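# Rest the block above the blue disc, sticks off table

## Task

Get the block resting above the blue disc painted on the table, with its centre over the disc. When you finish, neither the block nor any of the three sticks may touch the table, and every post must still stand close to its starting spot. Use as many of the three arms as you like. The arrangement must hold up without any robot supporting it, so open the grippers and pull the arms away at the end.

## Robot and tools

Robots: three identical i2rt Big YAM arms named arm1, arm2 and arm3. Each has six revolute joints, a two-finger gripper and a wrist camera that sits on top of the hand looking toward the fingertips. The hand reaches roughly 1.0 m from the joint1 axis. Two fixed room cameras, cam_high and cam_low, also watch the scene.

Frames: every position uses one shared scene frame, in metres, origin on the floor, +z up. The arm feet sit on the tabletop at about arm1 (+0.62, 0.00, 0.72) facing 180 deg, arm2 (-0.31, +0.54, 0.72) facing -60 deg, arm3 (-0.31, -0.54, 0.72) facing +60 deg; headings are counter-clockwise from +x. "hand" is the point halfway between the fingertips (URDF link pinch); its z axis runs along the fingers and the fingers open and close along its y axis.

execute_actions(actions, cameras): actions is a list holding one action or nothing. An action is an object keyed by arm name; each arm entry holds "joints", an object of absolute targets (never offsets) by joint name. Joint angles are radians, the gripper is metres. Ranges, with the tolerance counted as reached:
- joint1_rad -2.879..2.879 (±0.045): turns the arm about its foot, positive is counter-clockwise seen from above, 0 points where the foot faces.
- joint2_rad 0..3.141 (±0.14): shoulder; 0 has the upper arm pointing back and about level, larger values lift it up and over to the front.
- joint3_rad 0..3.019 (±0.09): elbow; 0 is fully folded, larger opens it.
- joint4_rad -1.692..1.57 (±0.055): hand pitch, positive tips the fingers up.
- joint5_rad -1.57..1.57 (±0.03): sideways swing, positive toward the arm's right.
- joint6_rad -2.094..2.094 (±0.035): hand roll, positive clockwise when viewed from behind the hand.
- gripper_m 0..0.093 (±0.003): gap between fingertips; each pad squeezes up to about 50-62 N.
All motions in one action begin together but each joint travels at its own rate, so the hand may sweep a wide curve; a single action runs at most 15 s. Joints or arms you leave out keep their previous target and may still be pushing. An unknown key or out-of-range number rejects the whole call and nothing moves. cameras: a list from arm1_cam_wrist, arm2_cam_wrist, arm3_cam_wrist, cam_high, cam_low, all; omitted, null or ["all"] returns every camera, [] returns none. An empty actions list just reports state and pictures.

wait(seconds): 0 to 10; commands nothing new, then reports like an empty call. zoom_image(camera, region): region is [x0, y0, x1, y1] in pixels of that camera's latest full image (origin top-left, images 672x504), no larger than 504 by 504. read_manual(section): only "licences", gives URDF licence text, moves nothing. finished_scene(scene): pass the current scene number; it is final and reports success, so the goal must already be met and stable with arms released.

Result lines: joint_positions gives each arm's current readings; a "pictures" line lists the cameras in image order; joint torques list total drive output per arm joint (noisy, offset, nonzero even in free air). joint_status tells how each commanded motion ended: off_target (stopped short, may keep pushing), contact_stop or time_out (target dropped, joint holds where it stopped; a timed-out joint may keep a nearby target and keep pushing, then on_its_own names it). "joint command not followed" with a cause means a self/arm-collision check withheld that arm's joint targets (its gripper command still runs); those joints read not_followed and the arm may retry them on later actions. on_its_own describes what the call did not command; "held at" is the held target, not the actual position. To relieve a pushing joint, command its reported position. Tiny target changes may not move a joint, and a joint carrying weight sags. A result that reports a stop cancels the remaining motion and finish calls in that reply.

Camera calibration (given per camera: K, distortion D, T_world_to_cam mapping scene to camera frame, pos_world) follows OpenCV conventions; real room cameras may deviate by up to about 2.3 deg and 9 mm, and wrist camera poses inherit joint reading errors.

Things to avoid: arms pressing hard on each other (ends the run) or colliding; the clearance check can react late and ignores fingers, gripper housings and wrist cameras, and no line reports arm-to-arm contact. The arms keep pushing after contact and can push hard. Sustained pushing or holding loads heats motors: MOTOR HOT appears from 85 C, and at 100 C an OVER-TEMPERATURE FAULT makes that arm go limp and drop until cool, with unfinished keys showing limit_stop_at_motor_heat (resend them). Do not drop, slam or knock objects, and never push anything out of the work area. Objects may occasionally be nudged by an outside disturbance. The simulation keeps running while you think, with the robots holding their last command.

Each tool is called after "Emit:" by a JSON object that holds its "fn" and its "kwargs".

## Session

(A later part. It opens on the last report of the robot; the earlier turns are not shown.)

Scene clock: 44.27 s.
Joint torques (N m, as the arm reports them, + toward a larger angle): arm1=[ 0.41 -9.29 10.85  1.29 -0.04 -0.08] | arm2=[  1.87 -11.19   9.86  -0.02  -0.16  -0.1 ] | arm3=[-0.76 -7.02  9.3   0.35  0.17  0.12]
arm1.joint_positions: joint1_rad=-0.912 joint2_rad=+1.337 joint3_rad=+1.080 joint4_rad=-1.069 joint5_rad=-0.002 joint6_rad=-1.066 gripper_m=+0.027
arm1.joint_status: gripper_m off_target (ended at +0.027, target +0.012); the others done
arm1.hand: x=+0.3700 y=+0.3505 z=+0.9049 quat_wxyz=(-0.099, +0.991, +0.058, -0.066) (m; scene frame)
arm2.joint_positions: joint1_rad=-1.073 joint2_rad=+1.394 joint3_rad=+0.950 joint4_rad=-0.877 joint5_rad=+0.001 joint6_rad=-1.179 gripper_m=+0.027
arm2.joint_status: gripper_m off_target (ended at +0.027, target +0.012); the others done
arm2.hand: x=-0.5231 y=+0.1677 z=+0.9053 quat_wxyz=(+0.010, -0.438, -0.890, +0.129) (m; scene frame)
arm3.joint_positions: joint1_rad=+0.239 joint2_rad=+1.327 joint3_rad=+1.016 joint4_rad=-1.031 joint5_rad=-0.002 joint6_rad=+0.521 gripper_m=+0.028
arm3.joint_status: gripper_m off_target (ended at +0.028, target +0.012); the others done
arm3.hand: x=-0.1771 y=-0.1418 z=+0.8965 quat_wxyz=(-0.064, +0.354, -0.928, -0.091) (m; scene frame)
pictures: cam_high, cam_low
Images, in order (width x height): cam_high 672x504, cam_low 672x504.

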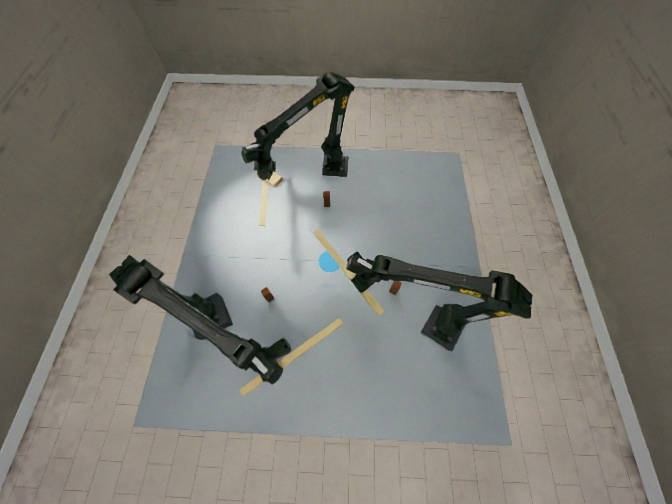

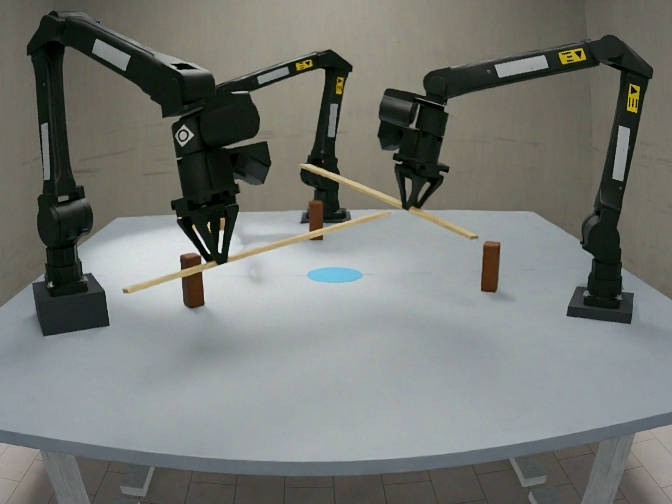

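Emit:
{"fn": "execute_actions", "kwargs": {"actions": [{"arm1": {"joints": {"joint1_rad": -0.145, "joint3_rad": 1.071, "joint6_rad": -0.062, "gripper_m": 0.012}}, "arm2": {"joints": {"joint1_rad": -0.2156, "joint3_rad": 0.923, "joint6_rad": -0.066, "gripper_m": 0.012}}, "arm3": {"joints": {"joint1_rad": -0.1484, "joint3_rad": 1.002, "joint6_rad": -0.086, "gripper_m": 0.012}}}]}}

Scene clock: 47.50 s.
Joint torques (N m, as the arm reports them, + toward a larger angle): arm1=[ 0.6  -9.36 10.02  1.34 -0.03  0.1 ] | arm2=[  1.73 -10.58   9.13   0.11  -0.04   0.07] | arm3=[ 0.48 -7.04  7.54  0.33  0.03 -0.16]
arm1.joint_positions: joint1_rad=-0.148 joint2_rad=+1.337 joint3_rad=+1.080 joint4_rad=-1.069 joint5_rad=+0.000 joint6_rad=-0.072 gripper_m=+0.027
arm1.joint_status: gripper_m off_target (ended at +0.027, target +0.012); the others done
arm1.hand: x=+0.1981 y=+0.0808 z=+0.9072 quat_wxyz=(-0.012, +0.991, -0.056, -0.121) (m; scene frame)
arm2.joint_positions: joint1_rad=-0.214 joint2_rad=+1.394 joint3_rad=+0.919 joint4_rad=-0.879 joint5_rad=+0.000 joint6_rad=-0.076 gripper_m=+0.027
arm2.joint_status: gripper_m off_target (ended at +0.027, target +0.012); the others done
arm2.hand: x=-0.1725 y=+0.1463 z=+0.8909 quat_wxyz=(-0.086, -0.543, -0.832, +0.071) (m; scene frame)
arm3.joint_positions: joint1_rad=-0.157 joint2_rad=+1.327 joint3_rad=+1.000 joint4_rad=-1.031 joint5_rad=+0.000 joint6_rad=-0.071 gripper_m=+0.028
arm3.joint_status: gripper_m off_target (ended at +0.028, target +0.012); the others done
arm3.hand: x=-0.0385 y=-0.2273 z=+0.8879 quat_wxyz=(-0.091, +0.444, -0.890, -0.043) (m; scene frame)
pictures: arm1_cam_wrist, arm2_cam_wrist, arm3_cam_wrist, cam_high, cam_low
camera_calibration (this result's frames):
arm1_cam_wrist: T_world_to_cam=[[0.123423, 0.99233, 0.00687576, -0.115631], [0.919152, -0.116927, 0.376149, -0.50577], [0.374068, -0.0401054, -0.926534, 0.892371], [0, 0, 0, 1]] pos_world=[0.145343, 0.0913952, 1.01785]
arm2_cam_wrist: T_world_to_cam=[[-0.917606, -0.3966, 0.0266178, -0.122539], [-0.356456, 0.850661, 0.386413, -0.523621], [-0.175894, 0.345086, -0.921942, 0.863439], [0, 0, 0, 1]] pos_world=[-0.147216, 0.0988642, 1.00164]
arm3_cam_wrist: T_world_to_cam=[[0.787444, -0.616357, 0.00602529, -0.110503], [-0.566999, -0.720482, 0.399272, -0.537293], [-0.241753, -0.317821, -0.916813, 0.857437], [0, 0, 0, 1]] pos_world=[-0.0103419, -0.182708, 1.0013]
Images, in order (width x height): arm1_cam_wrist 672x504, arm2_cam_wrist 672x504, arm3_cam_wrist 672x504, cam_high 672x504, cam_low 672x504.

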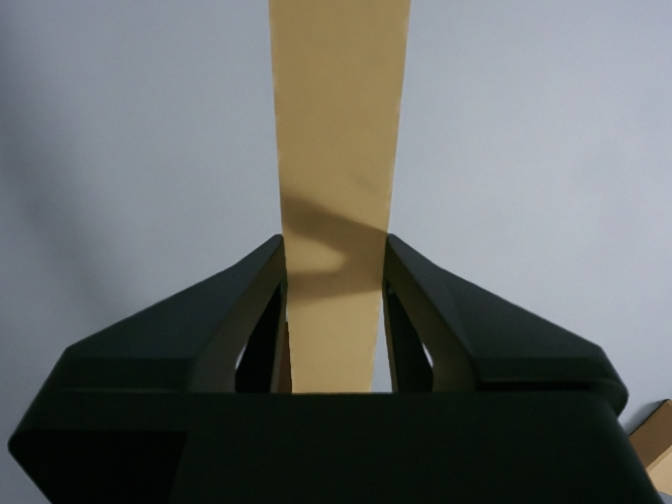

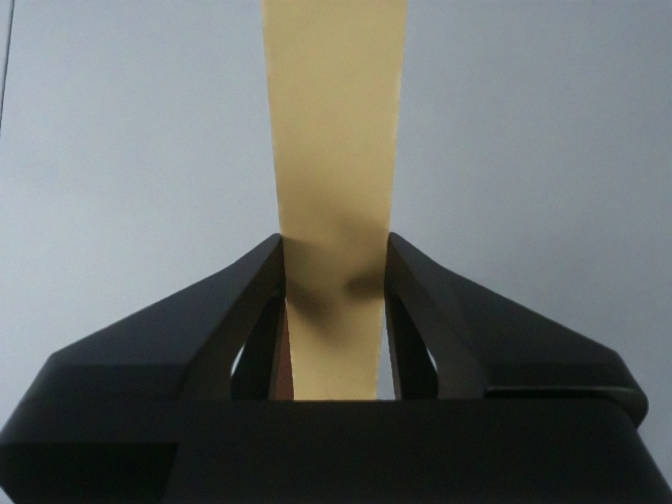

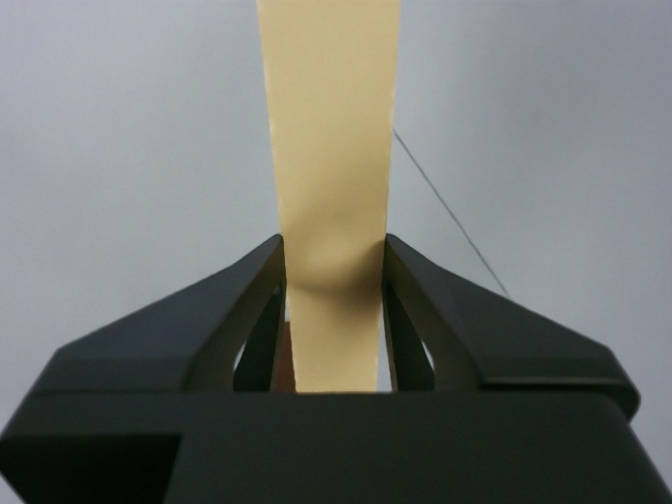

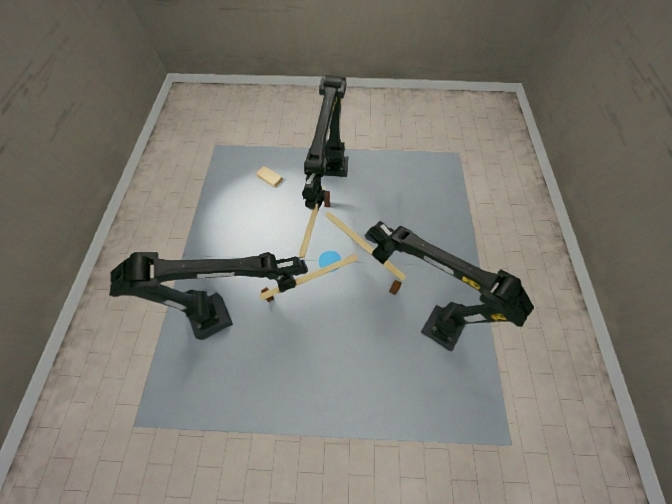

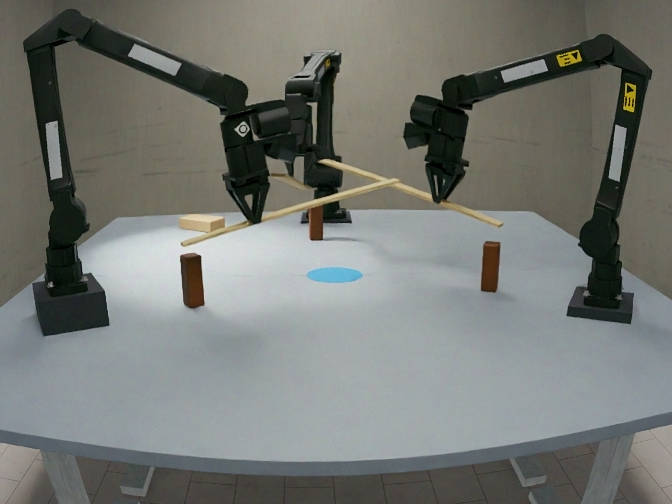

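Emit:
{"fn": "zoom_image", "kwargs": {"camera": "cam_high", "region": [250, 180, 418, 306]}}

Emit:
{"fn": "zoom_image", "kwargs": {"camera": "cam_low", "region": [170, 140, 422, 320]}}

Emit:
{"fn": "zoom_image", "kwargs": {"camera": "cam_low", "region": [270, 140, 522, 320]}}

Region (250, 180, 418, 306) of cam_high's 672x504 image, scaled by 3.000, with more detail than that image has; it fills the top 378 rows of this view, and the rest is white.

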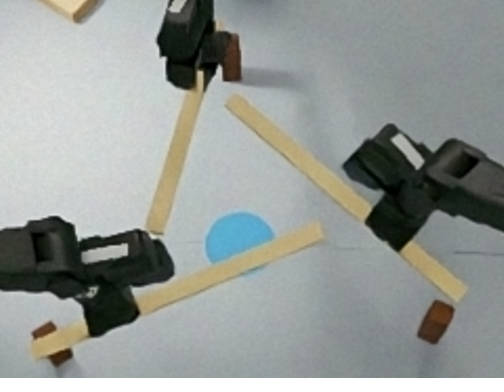

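Region (170, 140, 422, 320) of cam_low's 672x504 image, scaled by 2.000, with more detail than that image has; it fills the top 360 rows of this view, and the rest is white.

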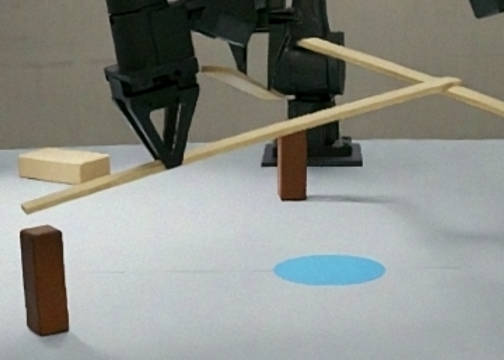

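Region (270, 140, 522, 320) of cam_low's 672x504 image, scaled by 2.000, with more detail than that image has; it fills the top 360 rows of this view, and the rest is white.

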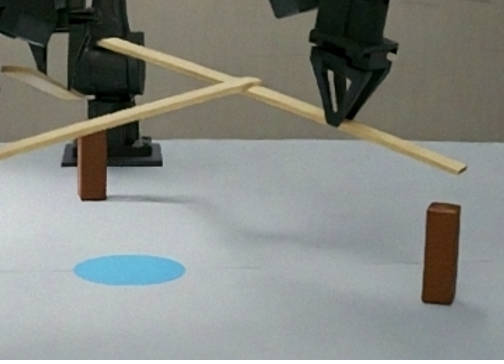

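Emit:
{"fn": "execute_actions", "kwargs": {"actions": []}}

Scene clock: 49.23 s.
Joint torques (N m, as the arm reports them, + toward a larger angle): arm1=[ 0.63 -9.36 10.04  1.33 -0.02  0.09] | arm2=[  1.66 -11.28   8.97  -0.02  -0.01   0.01] | arm3=[ 0.38 -7.09  7.66  0.38  0.01 -0.18]
arm1.joint_positions: joint1_rad=-0.148 joint2_rad=+1.337 joint3_rad=+1.080 joint4_rad=-1.069 joint5_rad=+0.000 joint6_rad=-0.072 gripper_m=+0.027
arm1.joint_status: gripper_m off_target (ended at +0.027, target +0.012); the others done
arm1.hand: x=+0.1981 y=+0.0808 z=+0.9072 quat_wxyz=(-0.012, +0.991, -0.056, -0.121) (m; scene frame)
arm2.joint_positions: joint1_rad=-0.214 joint2_rad=+1.394 joint3_rad=+0.919 joint4_rad=-0.879 joint5_rad=+0.000 joint6_rad=-0.075 gripper_m=+0.027
arm2.joint_status: gripper_m off_target (ended at +0.027, target +0.012); the others done
arm2.hand: x=-0.1725 y=+0.1463 z=+0.8909 quat_wxyz=(-0.086, -0.543, -0.832, +0.071) (m; scene frame)
arm3.joint_positions: joint1_rad=-0.157 joint2_rad=+1.327 joint3_rad=+1.000 joint4_rad=-1.031 joint5_rad=+0.000 joint6_rad=-0.071 gripper_m=+0.028
arm3.joint_status: gripper_m off_target (ended at +0.028, target +0.012); the others done
arm3.hand: x=-0.0385 y=-0.2273 z=+0.8879 quat_wxyz=(-0.091, +0.444, -0.890, -0.043) (m; scene frame)
pictures: arm1_cam_wrist, arm2_cam_wrist, arm3_cam_wrist, cam_high, cam_low
camera_calibration (this result's frames):
arm1_cam_wrist: T_world_to_cam=[[0.123423, 0.99233, 0.00687576, -0.115631], [0.919152, -0.116927, 0.376149, -0.50577], [0.374068, -0.0401054, -0.926534, 0.892371], [0, 0, 0, 1]] pos_world=[0.145343, 0.0913952, 1.01785]
arm2_cam_wrist: T_world_to_cam=[[-0.917755, -0.396259, 0.0265337, -0.122539], [-0.356171, 0.850784, 0.386405, -0.523583], [-0.175691, 0.345175, -0.921947, 0.863466], [0, 0, 0, 1]] pos_world=[-0.147243, 0.098852, 1.00164]
arm3_cam_wrist: T_world_to_cam=[[0.787444, -0.616357, 0.00602529, -0.110503], [-0.566999, -0.720482, 0.399272, -0.537293], [-0.241753, -0.317821, -0.916813, 0.857437], [0, 0, 0, 1]] pos_world=[-0.0103419, -0.182708, 1.0013]
Images, in order (width x height): arm1_cam_wrist 672x504, arm2_cam_wrist 672x504, arm3_cam_wrist 672x504, cam_high 672x504, cam_low 672x504.

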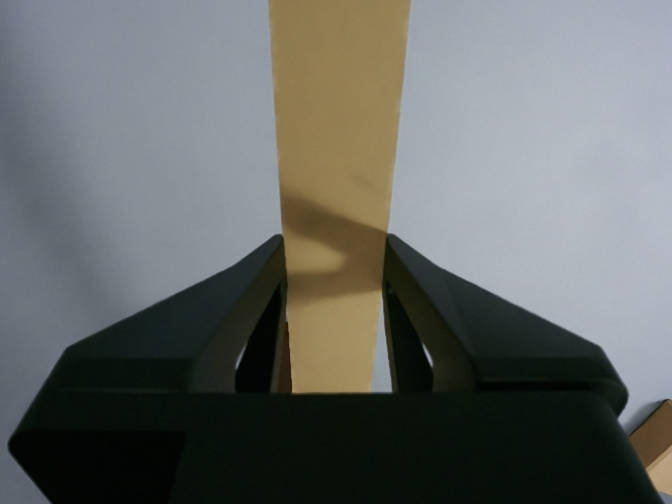

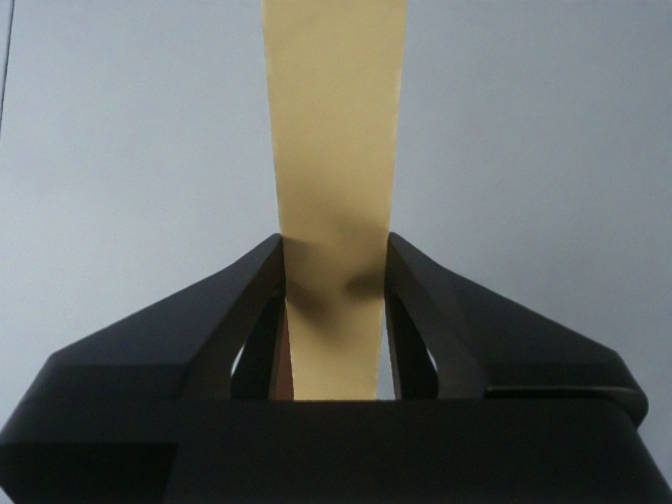

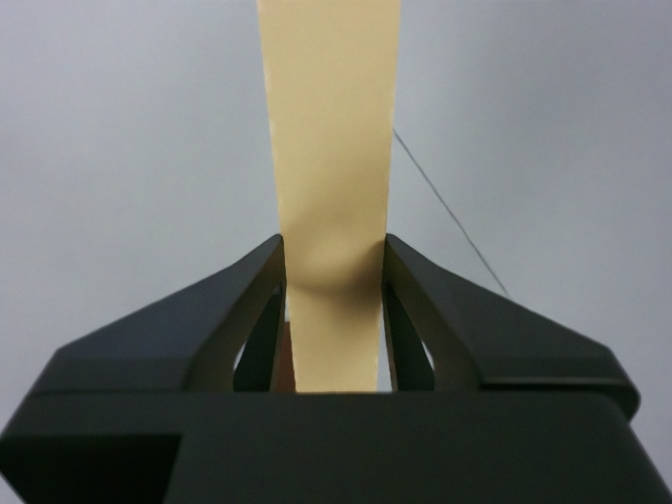

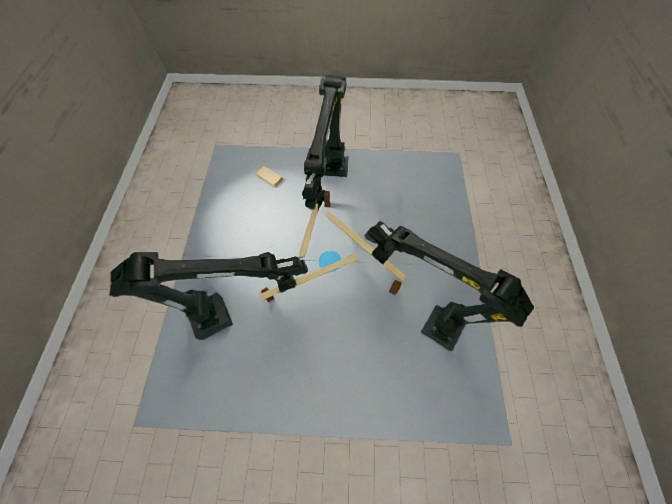

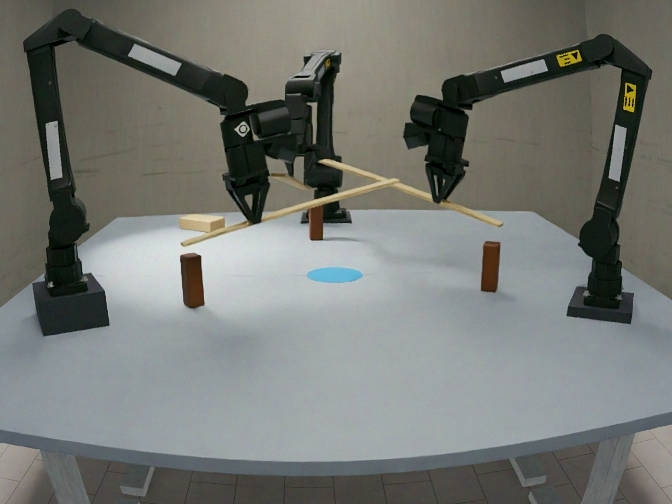

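Emit:
{"fn": "execute_actions", "kwargs": {"actions": [{"arm1": {"joints": {"joint1_rad": -0.045}}, "arm2": {"joints": {"joint1_rad": -0.116}}, "arm3": {"joints": {"joint1_rad": -0.048}}}], "cameras": ["cam_high", "cam_low"]}}

Scene clock: 50.77 s.
Joint torques (N m, as the arm reports them, + toward a larger angle): arm1=[ 0.01 -9.41 10.02  1.35 -0.03  0.08] | arm2=[  0.88 -10.84   9.08   0.03   0.     0.06] | arm3=[-0.82 -7.31  7.57  0.4   0.03 -0.16]
arm1.joint_positions: joint1_rad=-0.043 joint2_rad=+1.337 joint3_rad=+1.080 joint4_rad=-1.069 joint5_rad=+0.000 joint6_rad=-0.071 gripper_m=+0.027
arm1.joint_status: all done
arm1.hand: x=+0.1921 y=+0.0361 z=+0.9076 quat_wxyz=(-0.005, +0.993, -0.005, -0.122) (m; scene frame)
arm2.joint_positions: joint1_rad=-0.110 joint2_rad=+1.394 joint3_rad=+0.919 joint4_rad=-0.879 joint5_rad=+0.000 joint6_rad=-0.073 gripper_m=+0.027
arm2.joint_status: all done
arm2.hand: x=-0.1327 y=+0.1625 z=+0.8905 quat_wxyz=(-0.089, -0.500, -0.859, +0.067) (m; scene frame)
arm3.joint_positions: joint1_rad=-0.040 joint2_rad=+1.327 joint3_rad=+1.000 joint4_rad=-1.031 joint5_rad=+0.000 joint6_rad=-0.072 gripper_m=+0.028
arm3.joint_status: all done
arm3.hand: x=-0.0762 y=-0.1981 z=+0.8884 quat_wxyz=(-0.088, +0.496, -0.863, -0.049) (m; scene frame)
pictures: cam_high, cam_low
Images, in order (width x height): cam_high 672x504, cam_low 672x504.

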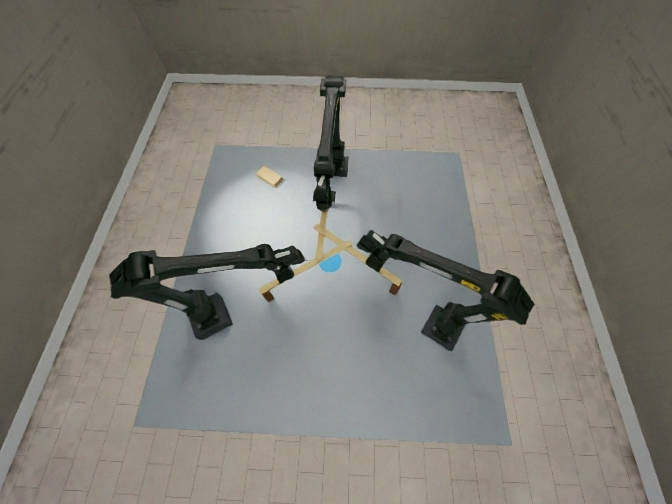

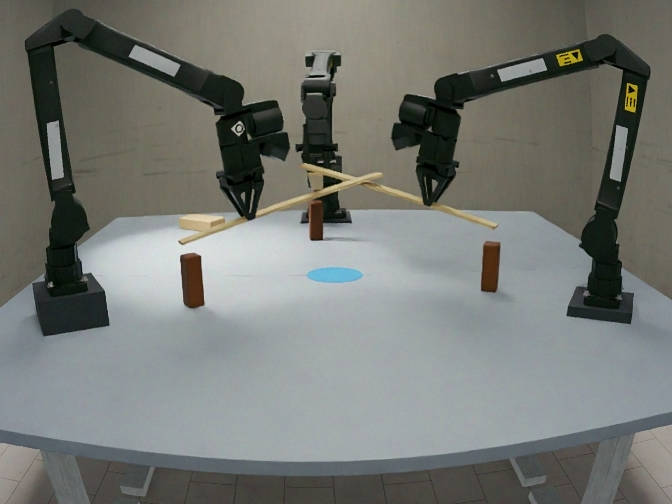

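Emit:
{"fn": "zoom_image", "kwargs": {"camera": "cam_high", "region": [250, 180, 420, 310]}}

Emit:
{"fn": "zoom_image", "kwargs": {"camera": "cam_low", "region": [240, 130, 440, 250]}}

Region (250, 180, 420, 310) of cam_high's 672x504 image, scaled by 2.965, with more detail than that image has; it fills the top 385 rows of this view, and the rest is white.

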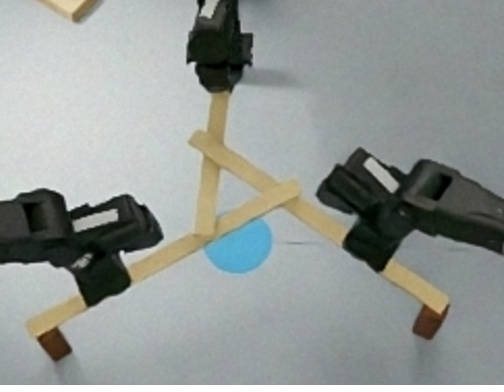

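Region (240, 130, 440, 250) of cam_low's 672x504 image, scaled by 2.520, with more detail than that image has; it fills the top 302 rows of this view, and the rest is white.

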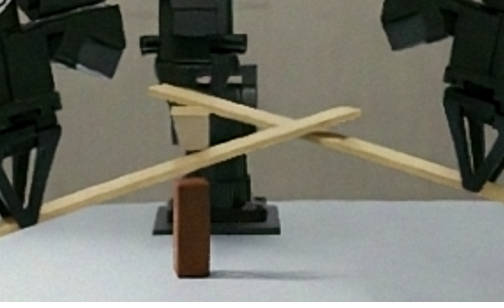

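Emit:
{"fn": "zoom_image", "kwargs": {"camera": "cam_high", "region": [295, 205, 375, 275]}}

Region (295, 205, 375, 275) of cam_high's 672x504 image, scaled by 6.300, with more detail than that image has; it fills the top 441 rows of this view, and the rest is white.

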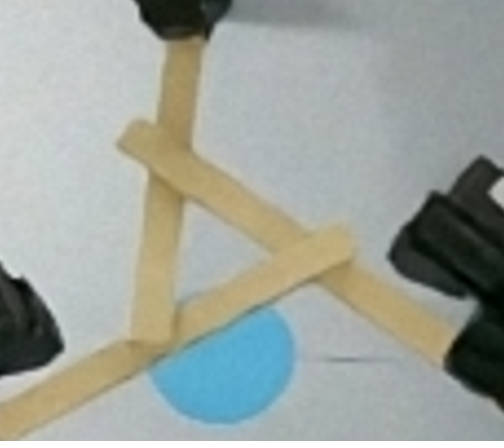

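Emit:
{"fn": "zoom_image", "kwargs": {"camera": "cam_high", "region": [245, 255, 315, 315]}}

Emit:
{"fn": "zoom_image", "kwargs": {"camera": "cam_high", "region": [355, 245, 425, 305]}}

Region (245, 255, 315, 315) of cam_high's 672x504 image, scaled by 7.200, with more detail than that image has; it fills the top 432 rows of this view, and the rest is white.

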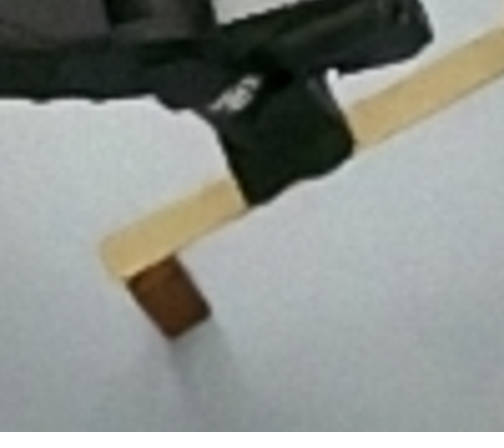

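Region (355, 245, 425, 305) of cam_high's 672x504 image, scaled by 7.200, with more detail than that image has; it fills the top 432 rows of this view, and the rest is white.

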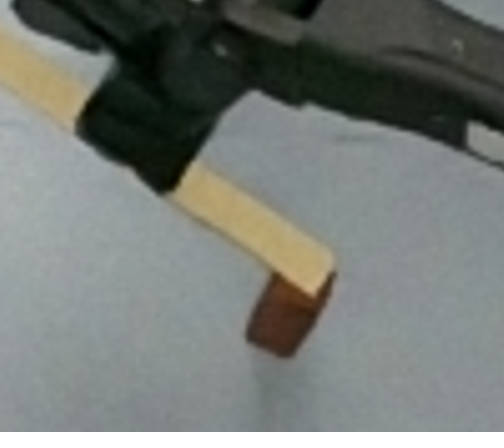

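Emit:
{"fn": "execute_actions", "kwargs": {"actions": [{"arm1": {"joints": {"joint1_rad": -0.064, "joint2_rad": 1.395}}, "arm2": {"joints": {"joint2_rad": 1.469, "joint3_rad": 0.985}}, "arm3": {"joints": {"joint1_rad": -0.065, "joint2_rad": 1.37, "joint3_rad": 0.983, "joint4_rad": -0.98}}}], "cameras": ["cam_high", "cam_low"]}}

Scene clock: 59.57 s.
Joint torques (N m, as the arm reports them, + toward a larger angle): arm1=[-0.8  -9.95 10.    1.25 -0.03  0.08] | arm2=[  1.17 -12.25  12.25  -0.03  -0.03   0.01] | arm3=[-0.97 -7.93  7.55  1.35  0.03 -0.17]
arm1.joint_positions: joint1_rad=-0.052 joint2_rad=+1.387 joint3_rad=+1.078 joint4_rad=-1.069 joint5_rad=+0.000 joint6_rad=-0.071 gripper_m=+0.027
arm1.joint_status: all done
arm1.hand: x=+0.1915 y=+0.0399 z=+0.8862 quat_wxyz=(-0.004, +0.995, -0.009, -0.096) (m; scene frame)
arm2.joint_positions: joint1_rad=-0.110 joint2_rad=+1.470 joint3_rad=+0.940 joint4_rad=-0.879 joint5_rad=+0.000 joint6_rad=-0.073 gripper_m=+0.027
arm2.joint_status: all done
arm2.hand: x=-0.1304 y=+0.1571 z=+0.8683 quat_wxyz=(-0.066, -0.502, -0.861, +0.051) (m; scene frame)
arm3.joint_positions: joint1_rad=-0.060 joint2_rad=+1.368 joint3_rad=+0.978 joint4_rad=-0.999 joint5_rad=+0.000 joint6_rad=-0.072 gripper_m=+0.028
arm3.joint_status: all done
arm3.hand: x=-0.0702 y=-0.2029 z=+0.8646 quat_wxyz=(-0.075, +0.488, -0.869, -0.041) (m; scene frame)
pictures: cam_high, cam_low
Images, in order (width x height): cam_high 672x504, cam_low 672x504.

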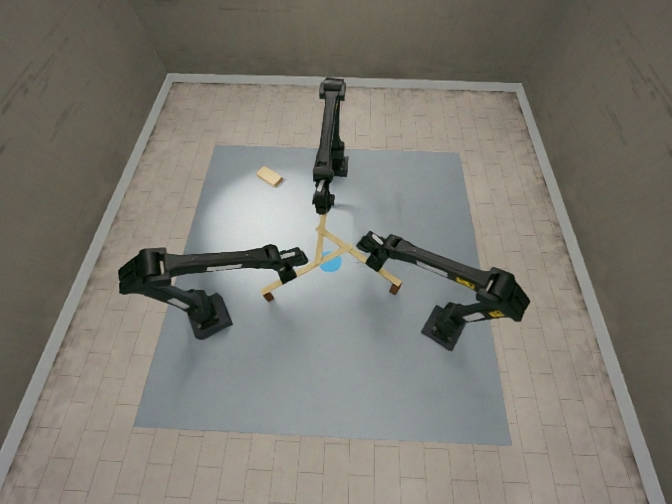

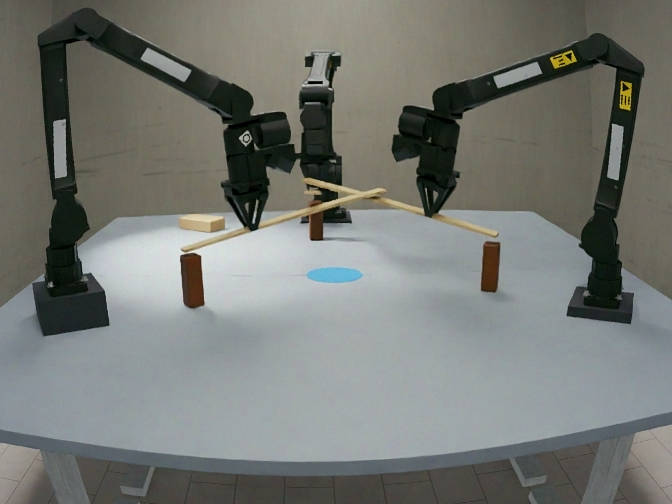

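Emit:
{"fn": "zoom_image", "kwargs": {"camera": "cam_high", "region": [250, 195, 420, 310]}}

Emit:
{"fn": "zoom_image", "kwargs": {"camera": "cam_low", "region": [160, 150, 520, 310]}}

Region (250, 195, 420, 310) of cam_high's 672x504 image, scaled by 2.965, with more detail than that image has; it fills the top 341 rows of this view, and the rest is white.

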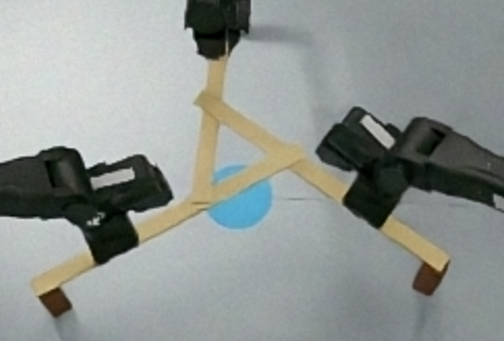

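Region (160, 150, 520, 310) of cam_low's 672x504 image, scaled by 1.400, with more detail than that image has.

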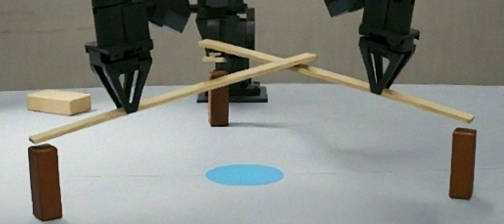

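Emit:
{"fn": "execute_actions", "kwargs": {"actions": [{"arm1": {"joints": {"joint2_rad": 1.44}}, "arm2": {"joints": {"joint2_rad": 1.512, "joint3_rad": 1.008}}, "arm3": {"joints": {"joint2_rad": 1.405, "joint4_rad": -0.971}}}], "cameras": ["cam_high", "cam_low"]}}

Scene clock: 61.63 s.
Joint torques (N m, as the arm reports them, + toward a larger angle): arm1=[ -0.78 -10.31   9.73   1.17  -0.03   0.09] | arm2=[  0.98 -12.92  11.71  -0.25  -0.02   0.04] | arm3=[-0.62 -8.04  7.44  1.22  0.03 -0.18]
arm1.joint_positions: joint1_rad=-0.052 joint2_rad=+1.430 joint3_rad=+1.078 joint4_rad=-1.069 joint5_rad=+0.000 joint6_rad=-0.071 gripper_m=+0.027
arm1.joint_status: all done
arm1.hand: x=+0.1907 y=+0.0398 z=+0.8684 quat_wxyz=(-0.002, +0.997, -0.009, -0.074) (m; scene frame)
arm2.joint_positions: joint1_rad=-0.110 joint2_rad=+1.507 joint3_rad=+0.967 joint4_rad=-0.879 joint5_rad=+0.000 joint6_rad=-0.073 gripper_m=+0.027
arm2.joint_status: all done
arm2.hand: x=-0.1263 y=+0.1482 z=+0.8635 quat_wxyz=(-0.062, -0.502, -0.861, +0.048) (m; scene frame)
arm3.joint_positions: joint1_rad=-0.060 joint2_rad=+1.398 joint3_rad=+0.978 joint4_rad=-0.988 joint5_rad=+0.000 joint6_rad=-0.072 gripper_m=+0.028
arm3.joint_status: all done
arm3.hand: x=-0.0690 y=-0.2010 z=+0.8533 quat_wxyz=(-0.066, +0.488, -0.869, -0.037) (m; scene frame)
pictures: cam_high, cam_low
Images, in order (width x height): cam_high 672x504, cam_low 672x504.

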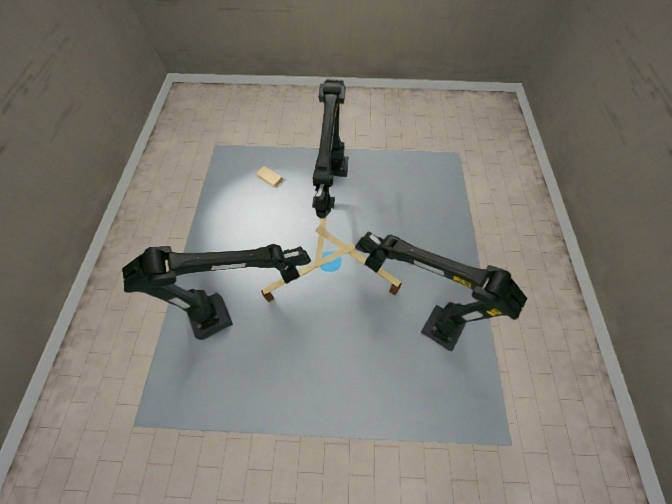

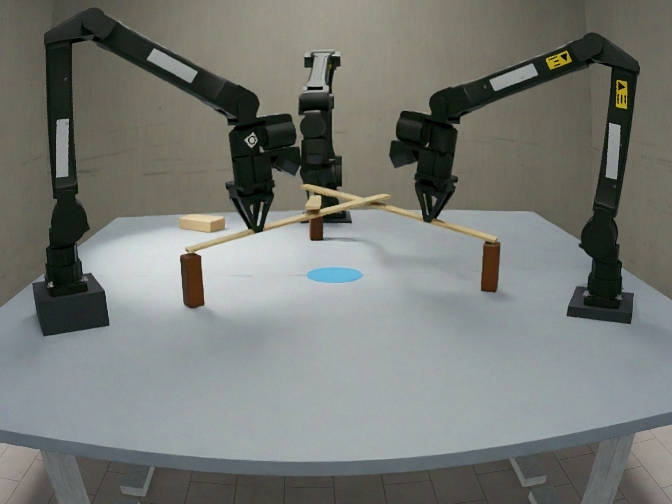

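Emit:
{"fn": "zoom_image", "kwargs": {"camera": "cam_high", "region": [250, 195, 420, 310]}}

Emit:
{"fn": "zoom_image", "kwargs": {"camera": "cam_low", "region": [160, 220, 280, 290]}}

Emit:
{"fn": "zoom_image", "kwargs": {"camera": "cam_low", "region": [410, 205, 530, 275]}}

Emit:
{"fn": "zoom_image", "kwargs": {"camera": "cam_low", "region": [280, 170, 410, 250]}}

Region (250, 195, 420, 310) of cam_high's 672x504 image, scaled by 2.965, with more detail than that image has; it fills the top 341 rows of this view, and the rest is white.

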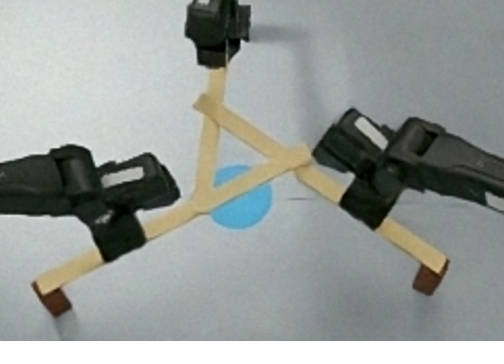

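Region (160, 220, 280, 290) of cam_low's 672x504 image, scaled by 4.200, with more detail than that image has; it fills the top 294 rows of this view, and the rest is white.

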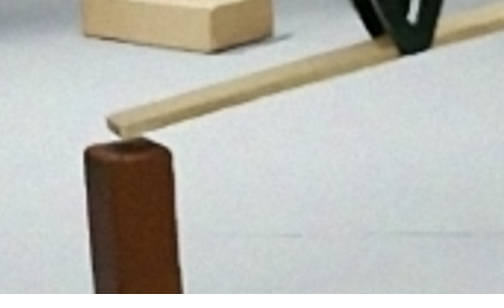

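Region (410, 205, 530, 275) of cam_low's 672x504 image, scaled by 4.200, with more detail than that image has; it fills the top 294 rows of this view, and the rest is white.

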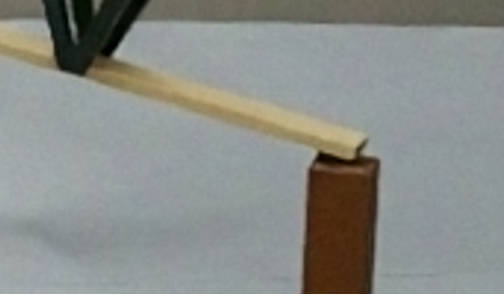

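Region (280, 170, 410, 250) of cam_low's 672x504 image, scaled by 3.877, with more detail than that image has; it fills the top 310 rows of this view, and the rest is white.

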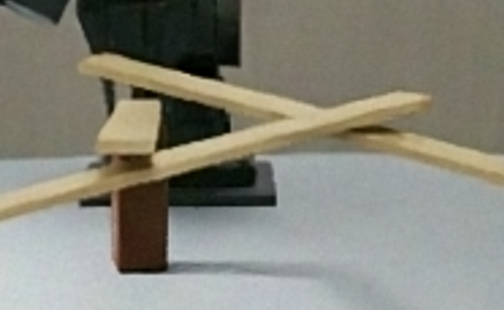

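Emit:
{"fn": "execute_actions", "kwargs": {"actions": [{"arm1": {"joints": {"joint2_rad": 1.483}}, "arm2": {"joints": {"joint2_rad": 1.558}}, "arm3": {"joints": {"joint2_rad": 1.445}}}], "cameras": ["cam_high", "cam_low"]}}

Scene clock: 65.10 s.
Joint torques (N m, as the arm reports them, + toward a larger angle): arm1=[ -0.87 -10.34   9.52   1.11  -0.03   0.08] | arm2=[  1.21 -12.24  11.51  -0.19  -0.05   0.03] | arm3=[-0.73 -8.98  7.26  1.22  0.03 -0.16]
arm1.joint_positions: joint1_rad=-0.052 joint2_rad=+1.470 joint3_rad=+1.078 joint4_rad=-1.069 joint5_rad=+0.000 joint6_rad=-0.071 gripper_m=+0.027
arm1.joint_status: all done
arm1.hand: x=+0.1906 y=+0.0397 z=+0.8520 quat_wxyz=(+0.000, +0.998, -0.009, -0.055) (m; scene frame)
arm2.joint_positions: joint1_rad=-0.110 joint2_rad=+1.550 joint3_rad=+0.969 joint4_rad=-0.880 joint5_rad=+0.000 joint6_rad=-0.072 gripper_m=+0.027
arm2.joint_status: all done
arm2.hand: x=-0.1273 y=+0.1500 z=+0.8468 quat_wxyz=(-0.045, -0.503, -0.862, +0.037) (m; scene frame)
arm3.joint_positions: joint1_rad=-0.060 joint2_rad=+1.445 joint3_rad=+0.978 joint4_rad=-0.987 joint5_rad=+0.000 joint6_rad=-0.072 gripper_m=+0.028
arm3.joint_status: all done
arm3.hand: x=-0.0698 y=-0.2018 z=+0.8353 quat_wxyz=(-0.045, +0.489, -0.870, -0.028) (m; scene frame)
pictures: cam_high, cam_low
Images, in order (width x height): cam_high 672x504, cam_low 672x504.

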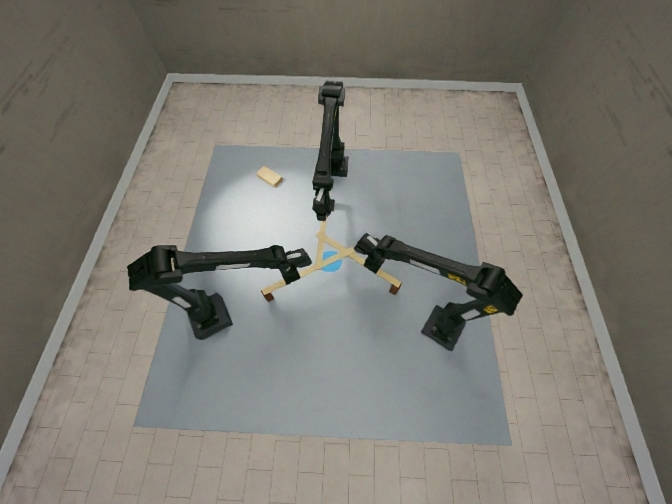

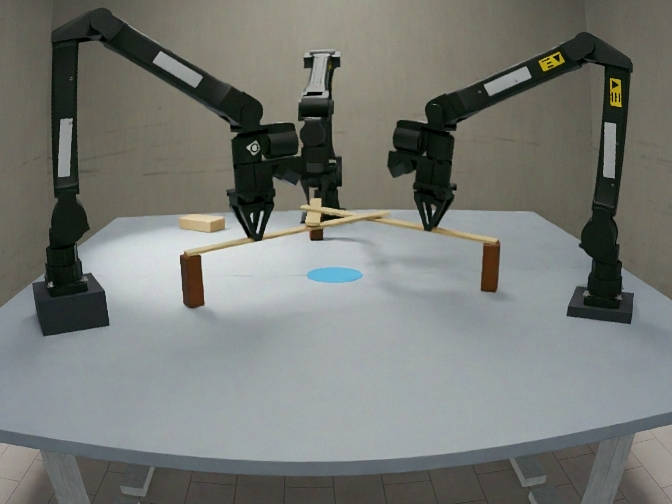

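Emit:
{"fn": "zoom_image", "kwargs": {"camera": "cam_low", "region": [280, 180, 410, 250]}}

Emit:
{"fn": "zoom_image", "kwargs": {"camera": "cam_low", "region": [160, 220, 280, 290]}}

Emit:
{"fn": "zoom_image", "kwargs": {"camera": "cam_low", "region": [410, 205, 530, 275]}}

Emit:
{"fn": "zoom_image", "kwargs": {"camera": "cam_high", "region": [250, 195, 420, 310]}}

Region (280, 180, 410, 250) of cam_low's 672x504 image, scaled by 3.877, with more detail than that image has; it fills the top 271 rows of this view, and the rest is white.

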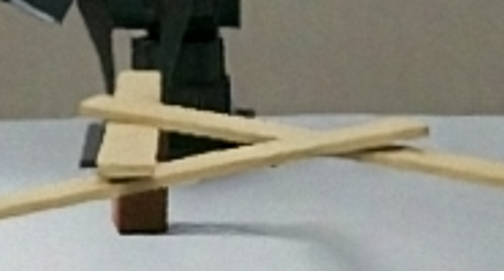

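Region (160, 220, 280, 290) of cam_low's 672x504 image, scaled by 4.200, with more detail than that image has; it fills the top 294 rows of this view, and the rest is white.

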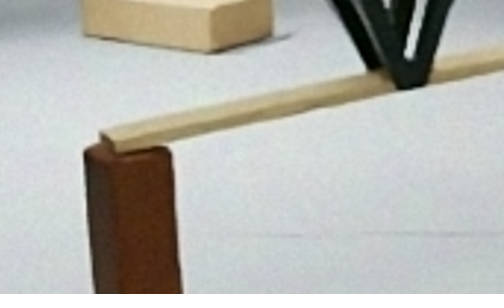

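Region (410, 205, 530, 275) of cam_low's 672x504 image, scaled by 4.200, with more detail than that image has; it fills the top 294 rows of this view, and the rest is white.

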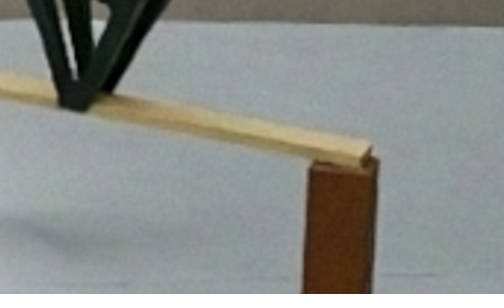

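Region (250, 195, 420, 310) of cam_high's 672x504 image, scaled by 2.965, with more detail than that image has; it fills the top 341 rows of this view, and the rest is white.

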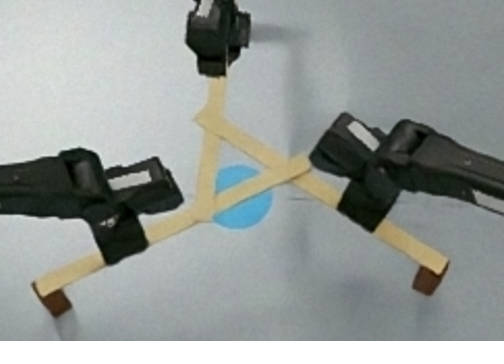

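Emit:
{"fn": "execute_actions", "kwargs": {"actions": [{"arm1": {"joints": {"joint2_rad": 1.495}}, "arm2": {"joints": {"joint2_rad": 1.574}}}], "cameras": ["cam_high", "cam_low"]}}

Scene clock: 66.03 s.
Joint torques (N m, as the arm reports them, + toward a larger angle): arm1=[-0.8  -9.55  9.52  1.12 -0.02  0.08] | arm2=[  0.92 -11.27  11.37  -0.05  -0.04   0.03] | arm3=[-1.06 -8.93  7.34  1.16  0.04 -0.15]
arm1.joint_positions: joint1_rad=-0.052 joint2_rad=+1.471 joint3_rad=+1.078 joint4_rad=-1.069 joint5_rad=+0.000 joint6_rad=-0.071 gripper_m=+0.027
arm1.joint_status: all done
arm1.hand: x=+0.1906 y=+0.0397 z=+0.8519 quat_wxyz=(+0.000, +0.998, -0.009, -0.054) (m; scene frame)
arm2.joint_positions: joint1_rad=-0.110 joint2_rad=+1.552 joint3_rad=+0.971 joint4_rad=-0.881 joint5_rad=+0.000 joint6_rad=-0.072 gripper_m=+0.027
arm2.joint_status: all done
arm2.hand: x=-0.1272 y=+0.1498 z=+0.8465 quat_wxyz=(-0.044, -0.503, -0.862, +0.036) (m; scene frame)
arm3.joint_positions: joint1_rad=-0.060 joint2_rad=+1.445 joint3_rad=+0.978 joint4_rad=-0.987 joint5_rad=+0.000 joint6_rad=-0.072 gripper_m=+0.028
arm3.joint_status: not commanded
arm3.hand: x=-0.0698 y=-0.2018 z=+0.8353 quat_wxyz=(-0.045, +0.489, -0.870, -0.028) (m; scene frame)
pictures: cam_high, cam_low
Images, in order (width x height): cam_high 672x504, cam_low 672x504.

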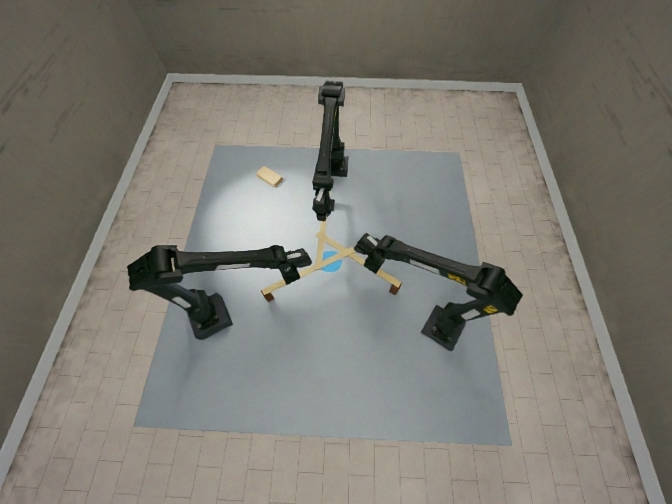

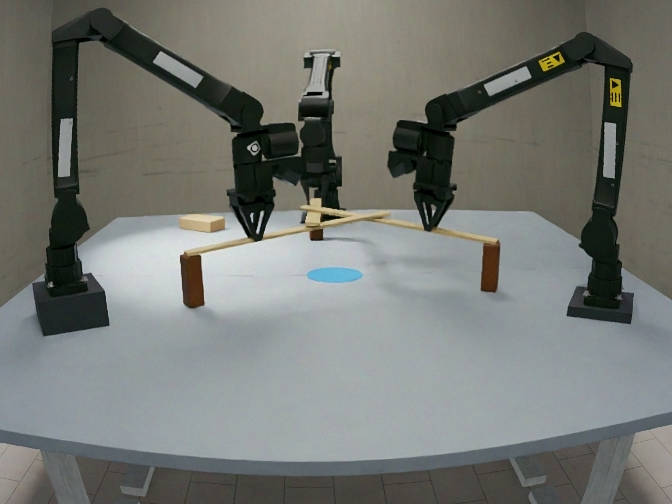

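Emit:
{"fn": "execute_actions", "kwargs": {"actions": [{"arm1": {"joints": {"joint2_rad": 1.505}}, "arm2": {"joints": {"joint2_rad": 1.586, "joint3_rad": 0.968}}}], "cameras": ["cam_high", "cam_low"]}}

Scene clock: 67.00 s.
Joint torques (N m, as the arm reports them, + toward a larger angle): arm1=[-0.79 -8.99  9.53  1.1  -0.02  0.08] | arm2=[  1.39 -10.16   7.9   -0.01  -0.02   0.  ] | arm3=[-0.78 -8.76  7.27  1.24  0.04 -0.17]
arm1.joint_positions: joint1_rad=-0.052 joint2_rad=+1.472 joint3_rad=+1.078 joint4_rad=-1.069 joint5_rad=+0.000 joint6_rad=-0.071 gripper_m=+0.027
arm1.joint_status: all done
arm1.hand: x=+0.1907 y=+0.0397 z=+0.8514 quat_wxyz=(+0.000, +0.999, -0.009, -0.054) (m; scene frame)
arm2.joint_positions: joint1_rad=-0.110 joint2_rad=+1.553 joint3_rad=+0.971 joint4_rad=-0.882 joint5_rad=+0.000 joint6_rad=-0.072 gripper_m=+0.027
arm2.joint_status: all done
arm2.hand: x=-0.1273 y=+0.1501 z=+0.8458 quat_wxyz=(-0.043, -0.503, -0.862, +0.036) (m; scene frame)
arm3.joint_positions: joint1_rad=-0.060 joint2_rad=+1.445 joint3_rad=+0.978 joint4_rad=-0.987 joint5_rad=+0.000 joint6_rad=-0.072 gripper_m=+0.028
arm3.joint_status: not commanded
arm3.hand: x=-0.0698 y=-0.2018 z=+0.8353 quat_wxyz=(-0.045, +0.489, -0.870, -0.028) (m; scene frame)
pictures: cam_high, cam_low
Images, in order (width x height): cam_high 672x504, cam_low 672x504.

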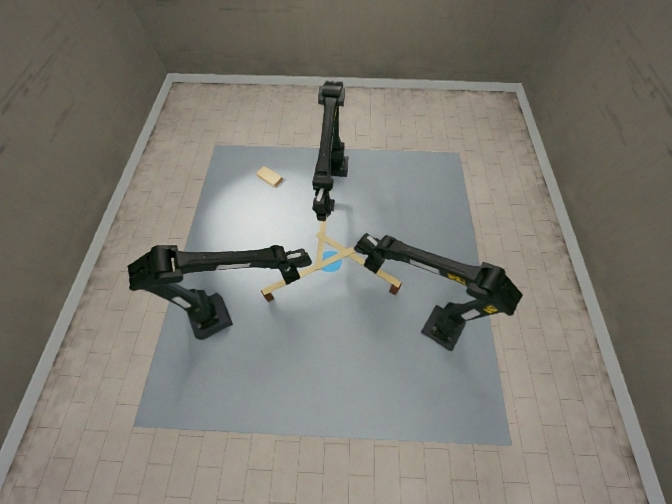

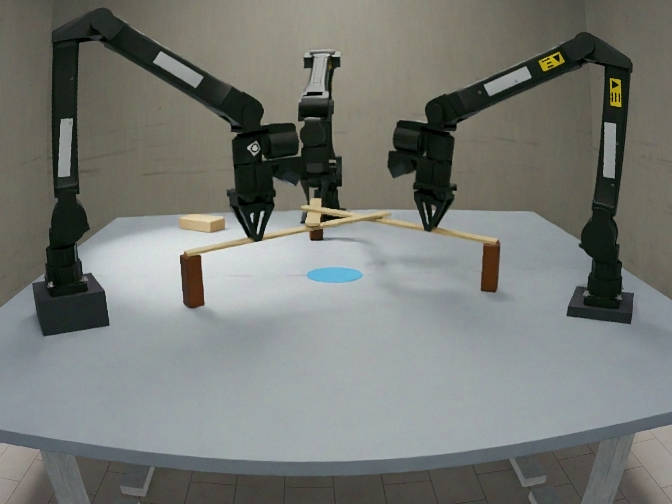

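Emit:
{"fn": "zoom_image", "kwargs": {"camera": "cam_low", "region": [290, 190, 400, 245]}}

Emit:
{"fn": "zoom_image", "kwargs": {"camera": "cam_low", "region": [160, 220, 280, 290]}}

Region (290, 190, 400, 245) of cam_low's 672x504 image, scaled by 4.582, with more detail than that image has.

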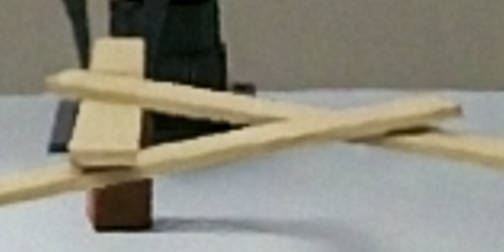

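Region (160, 220, 280, 290) of cam_low's 672x504 image, scaled by 4.200, with more detail than that image has; it fills the top 294 rows of this view, and the rest is white.

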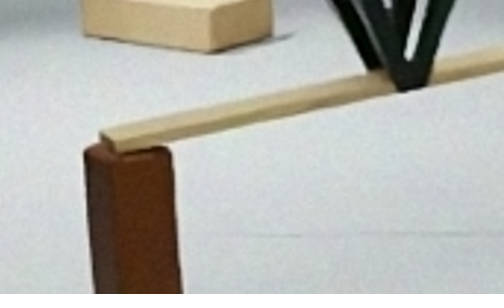

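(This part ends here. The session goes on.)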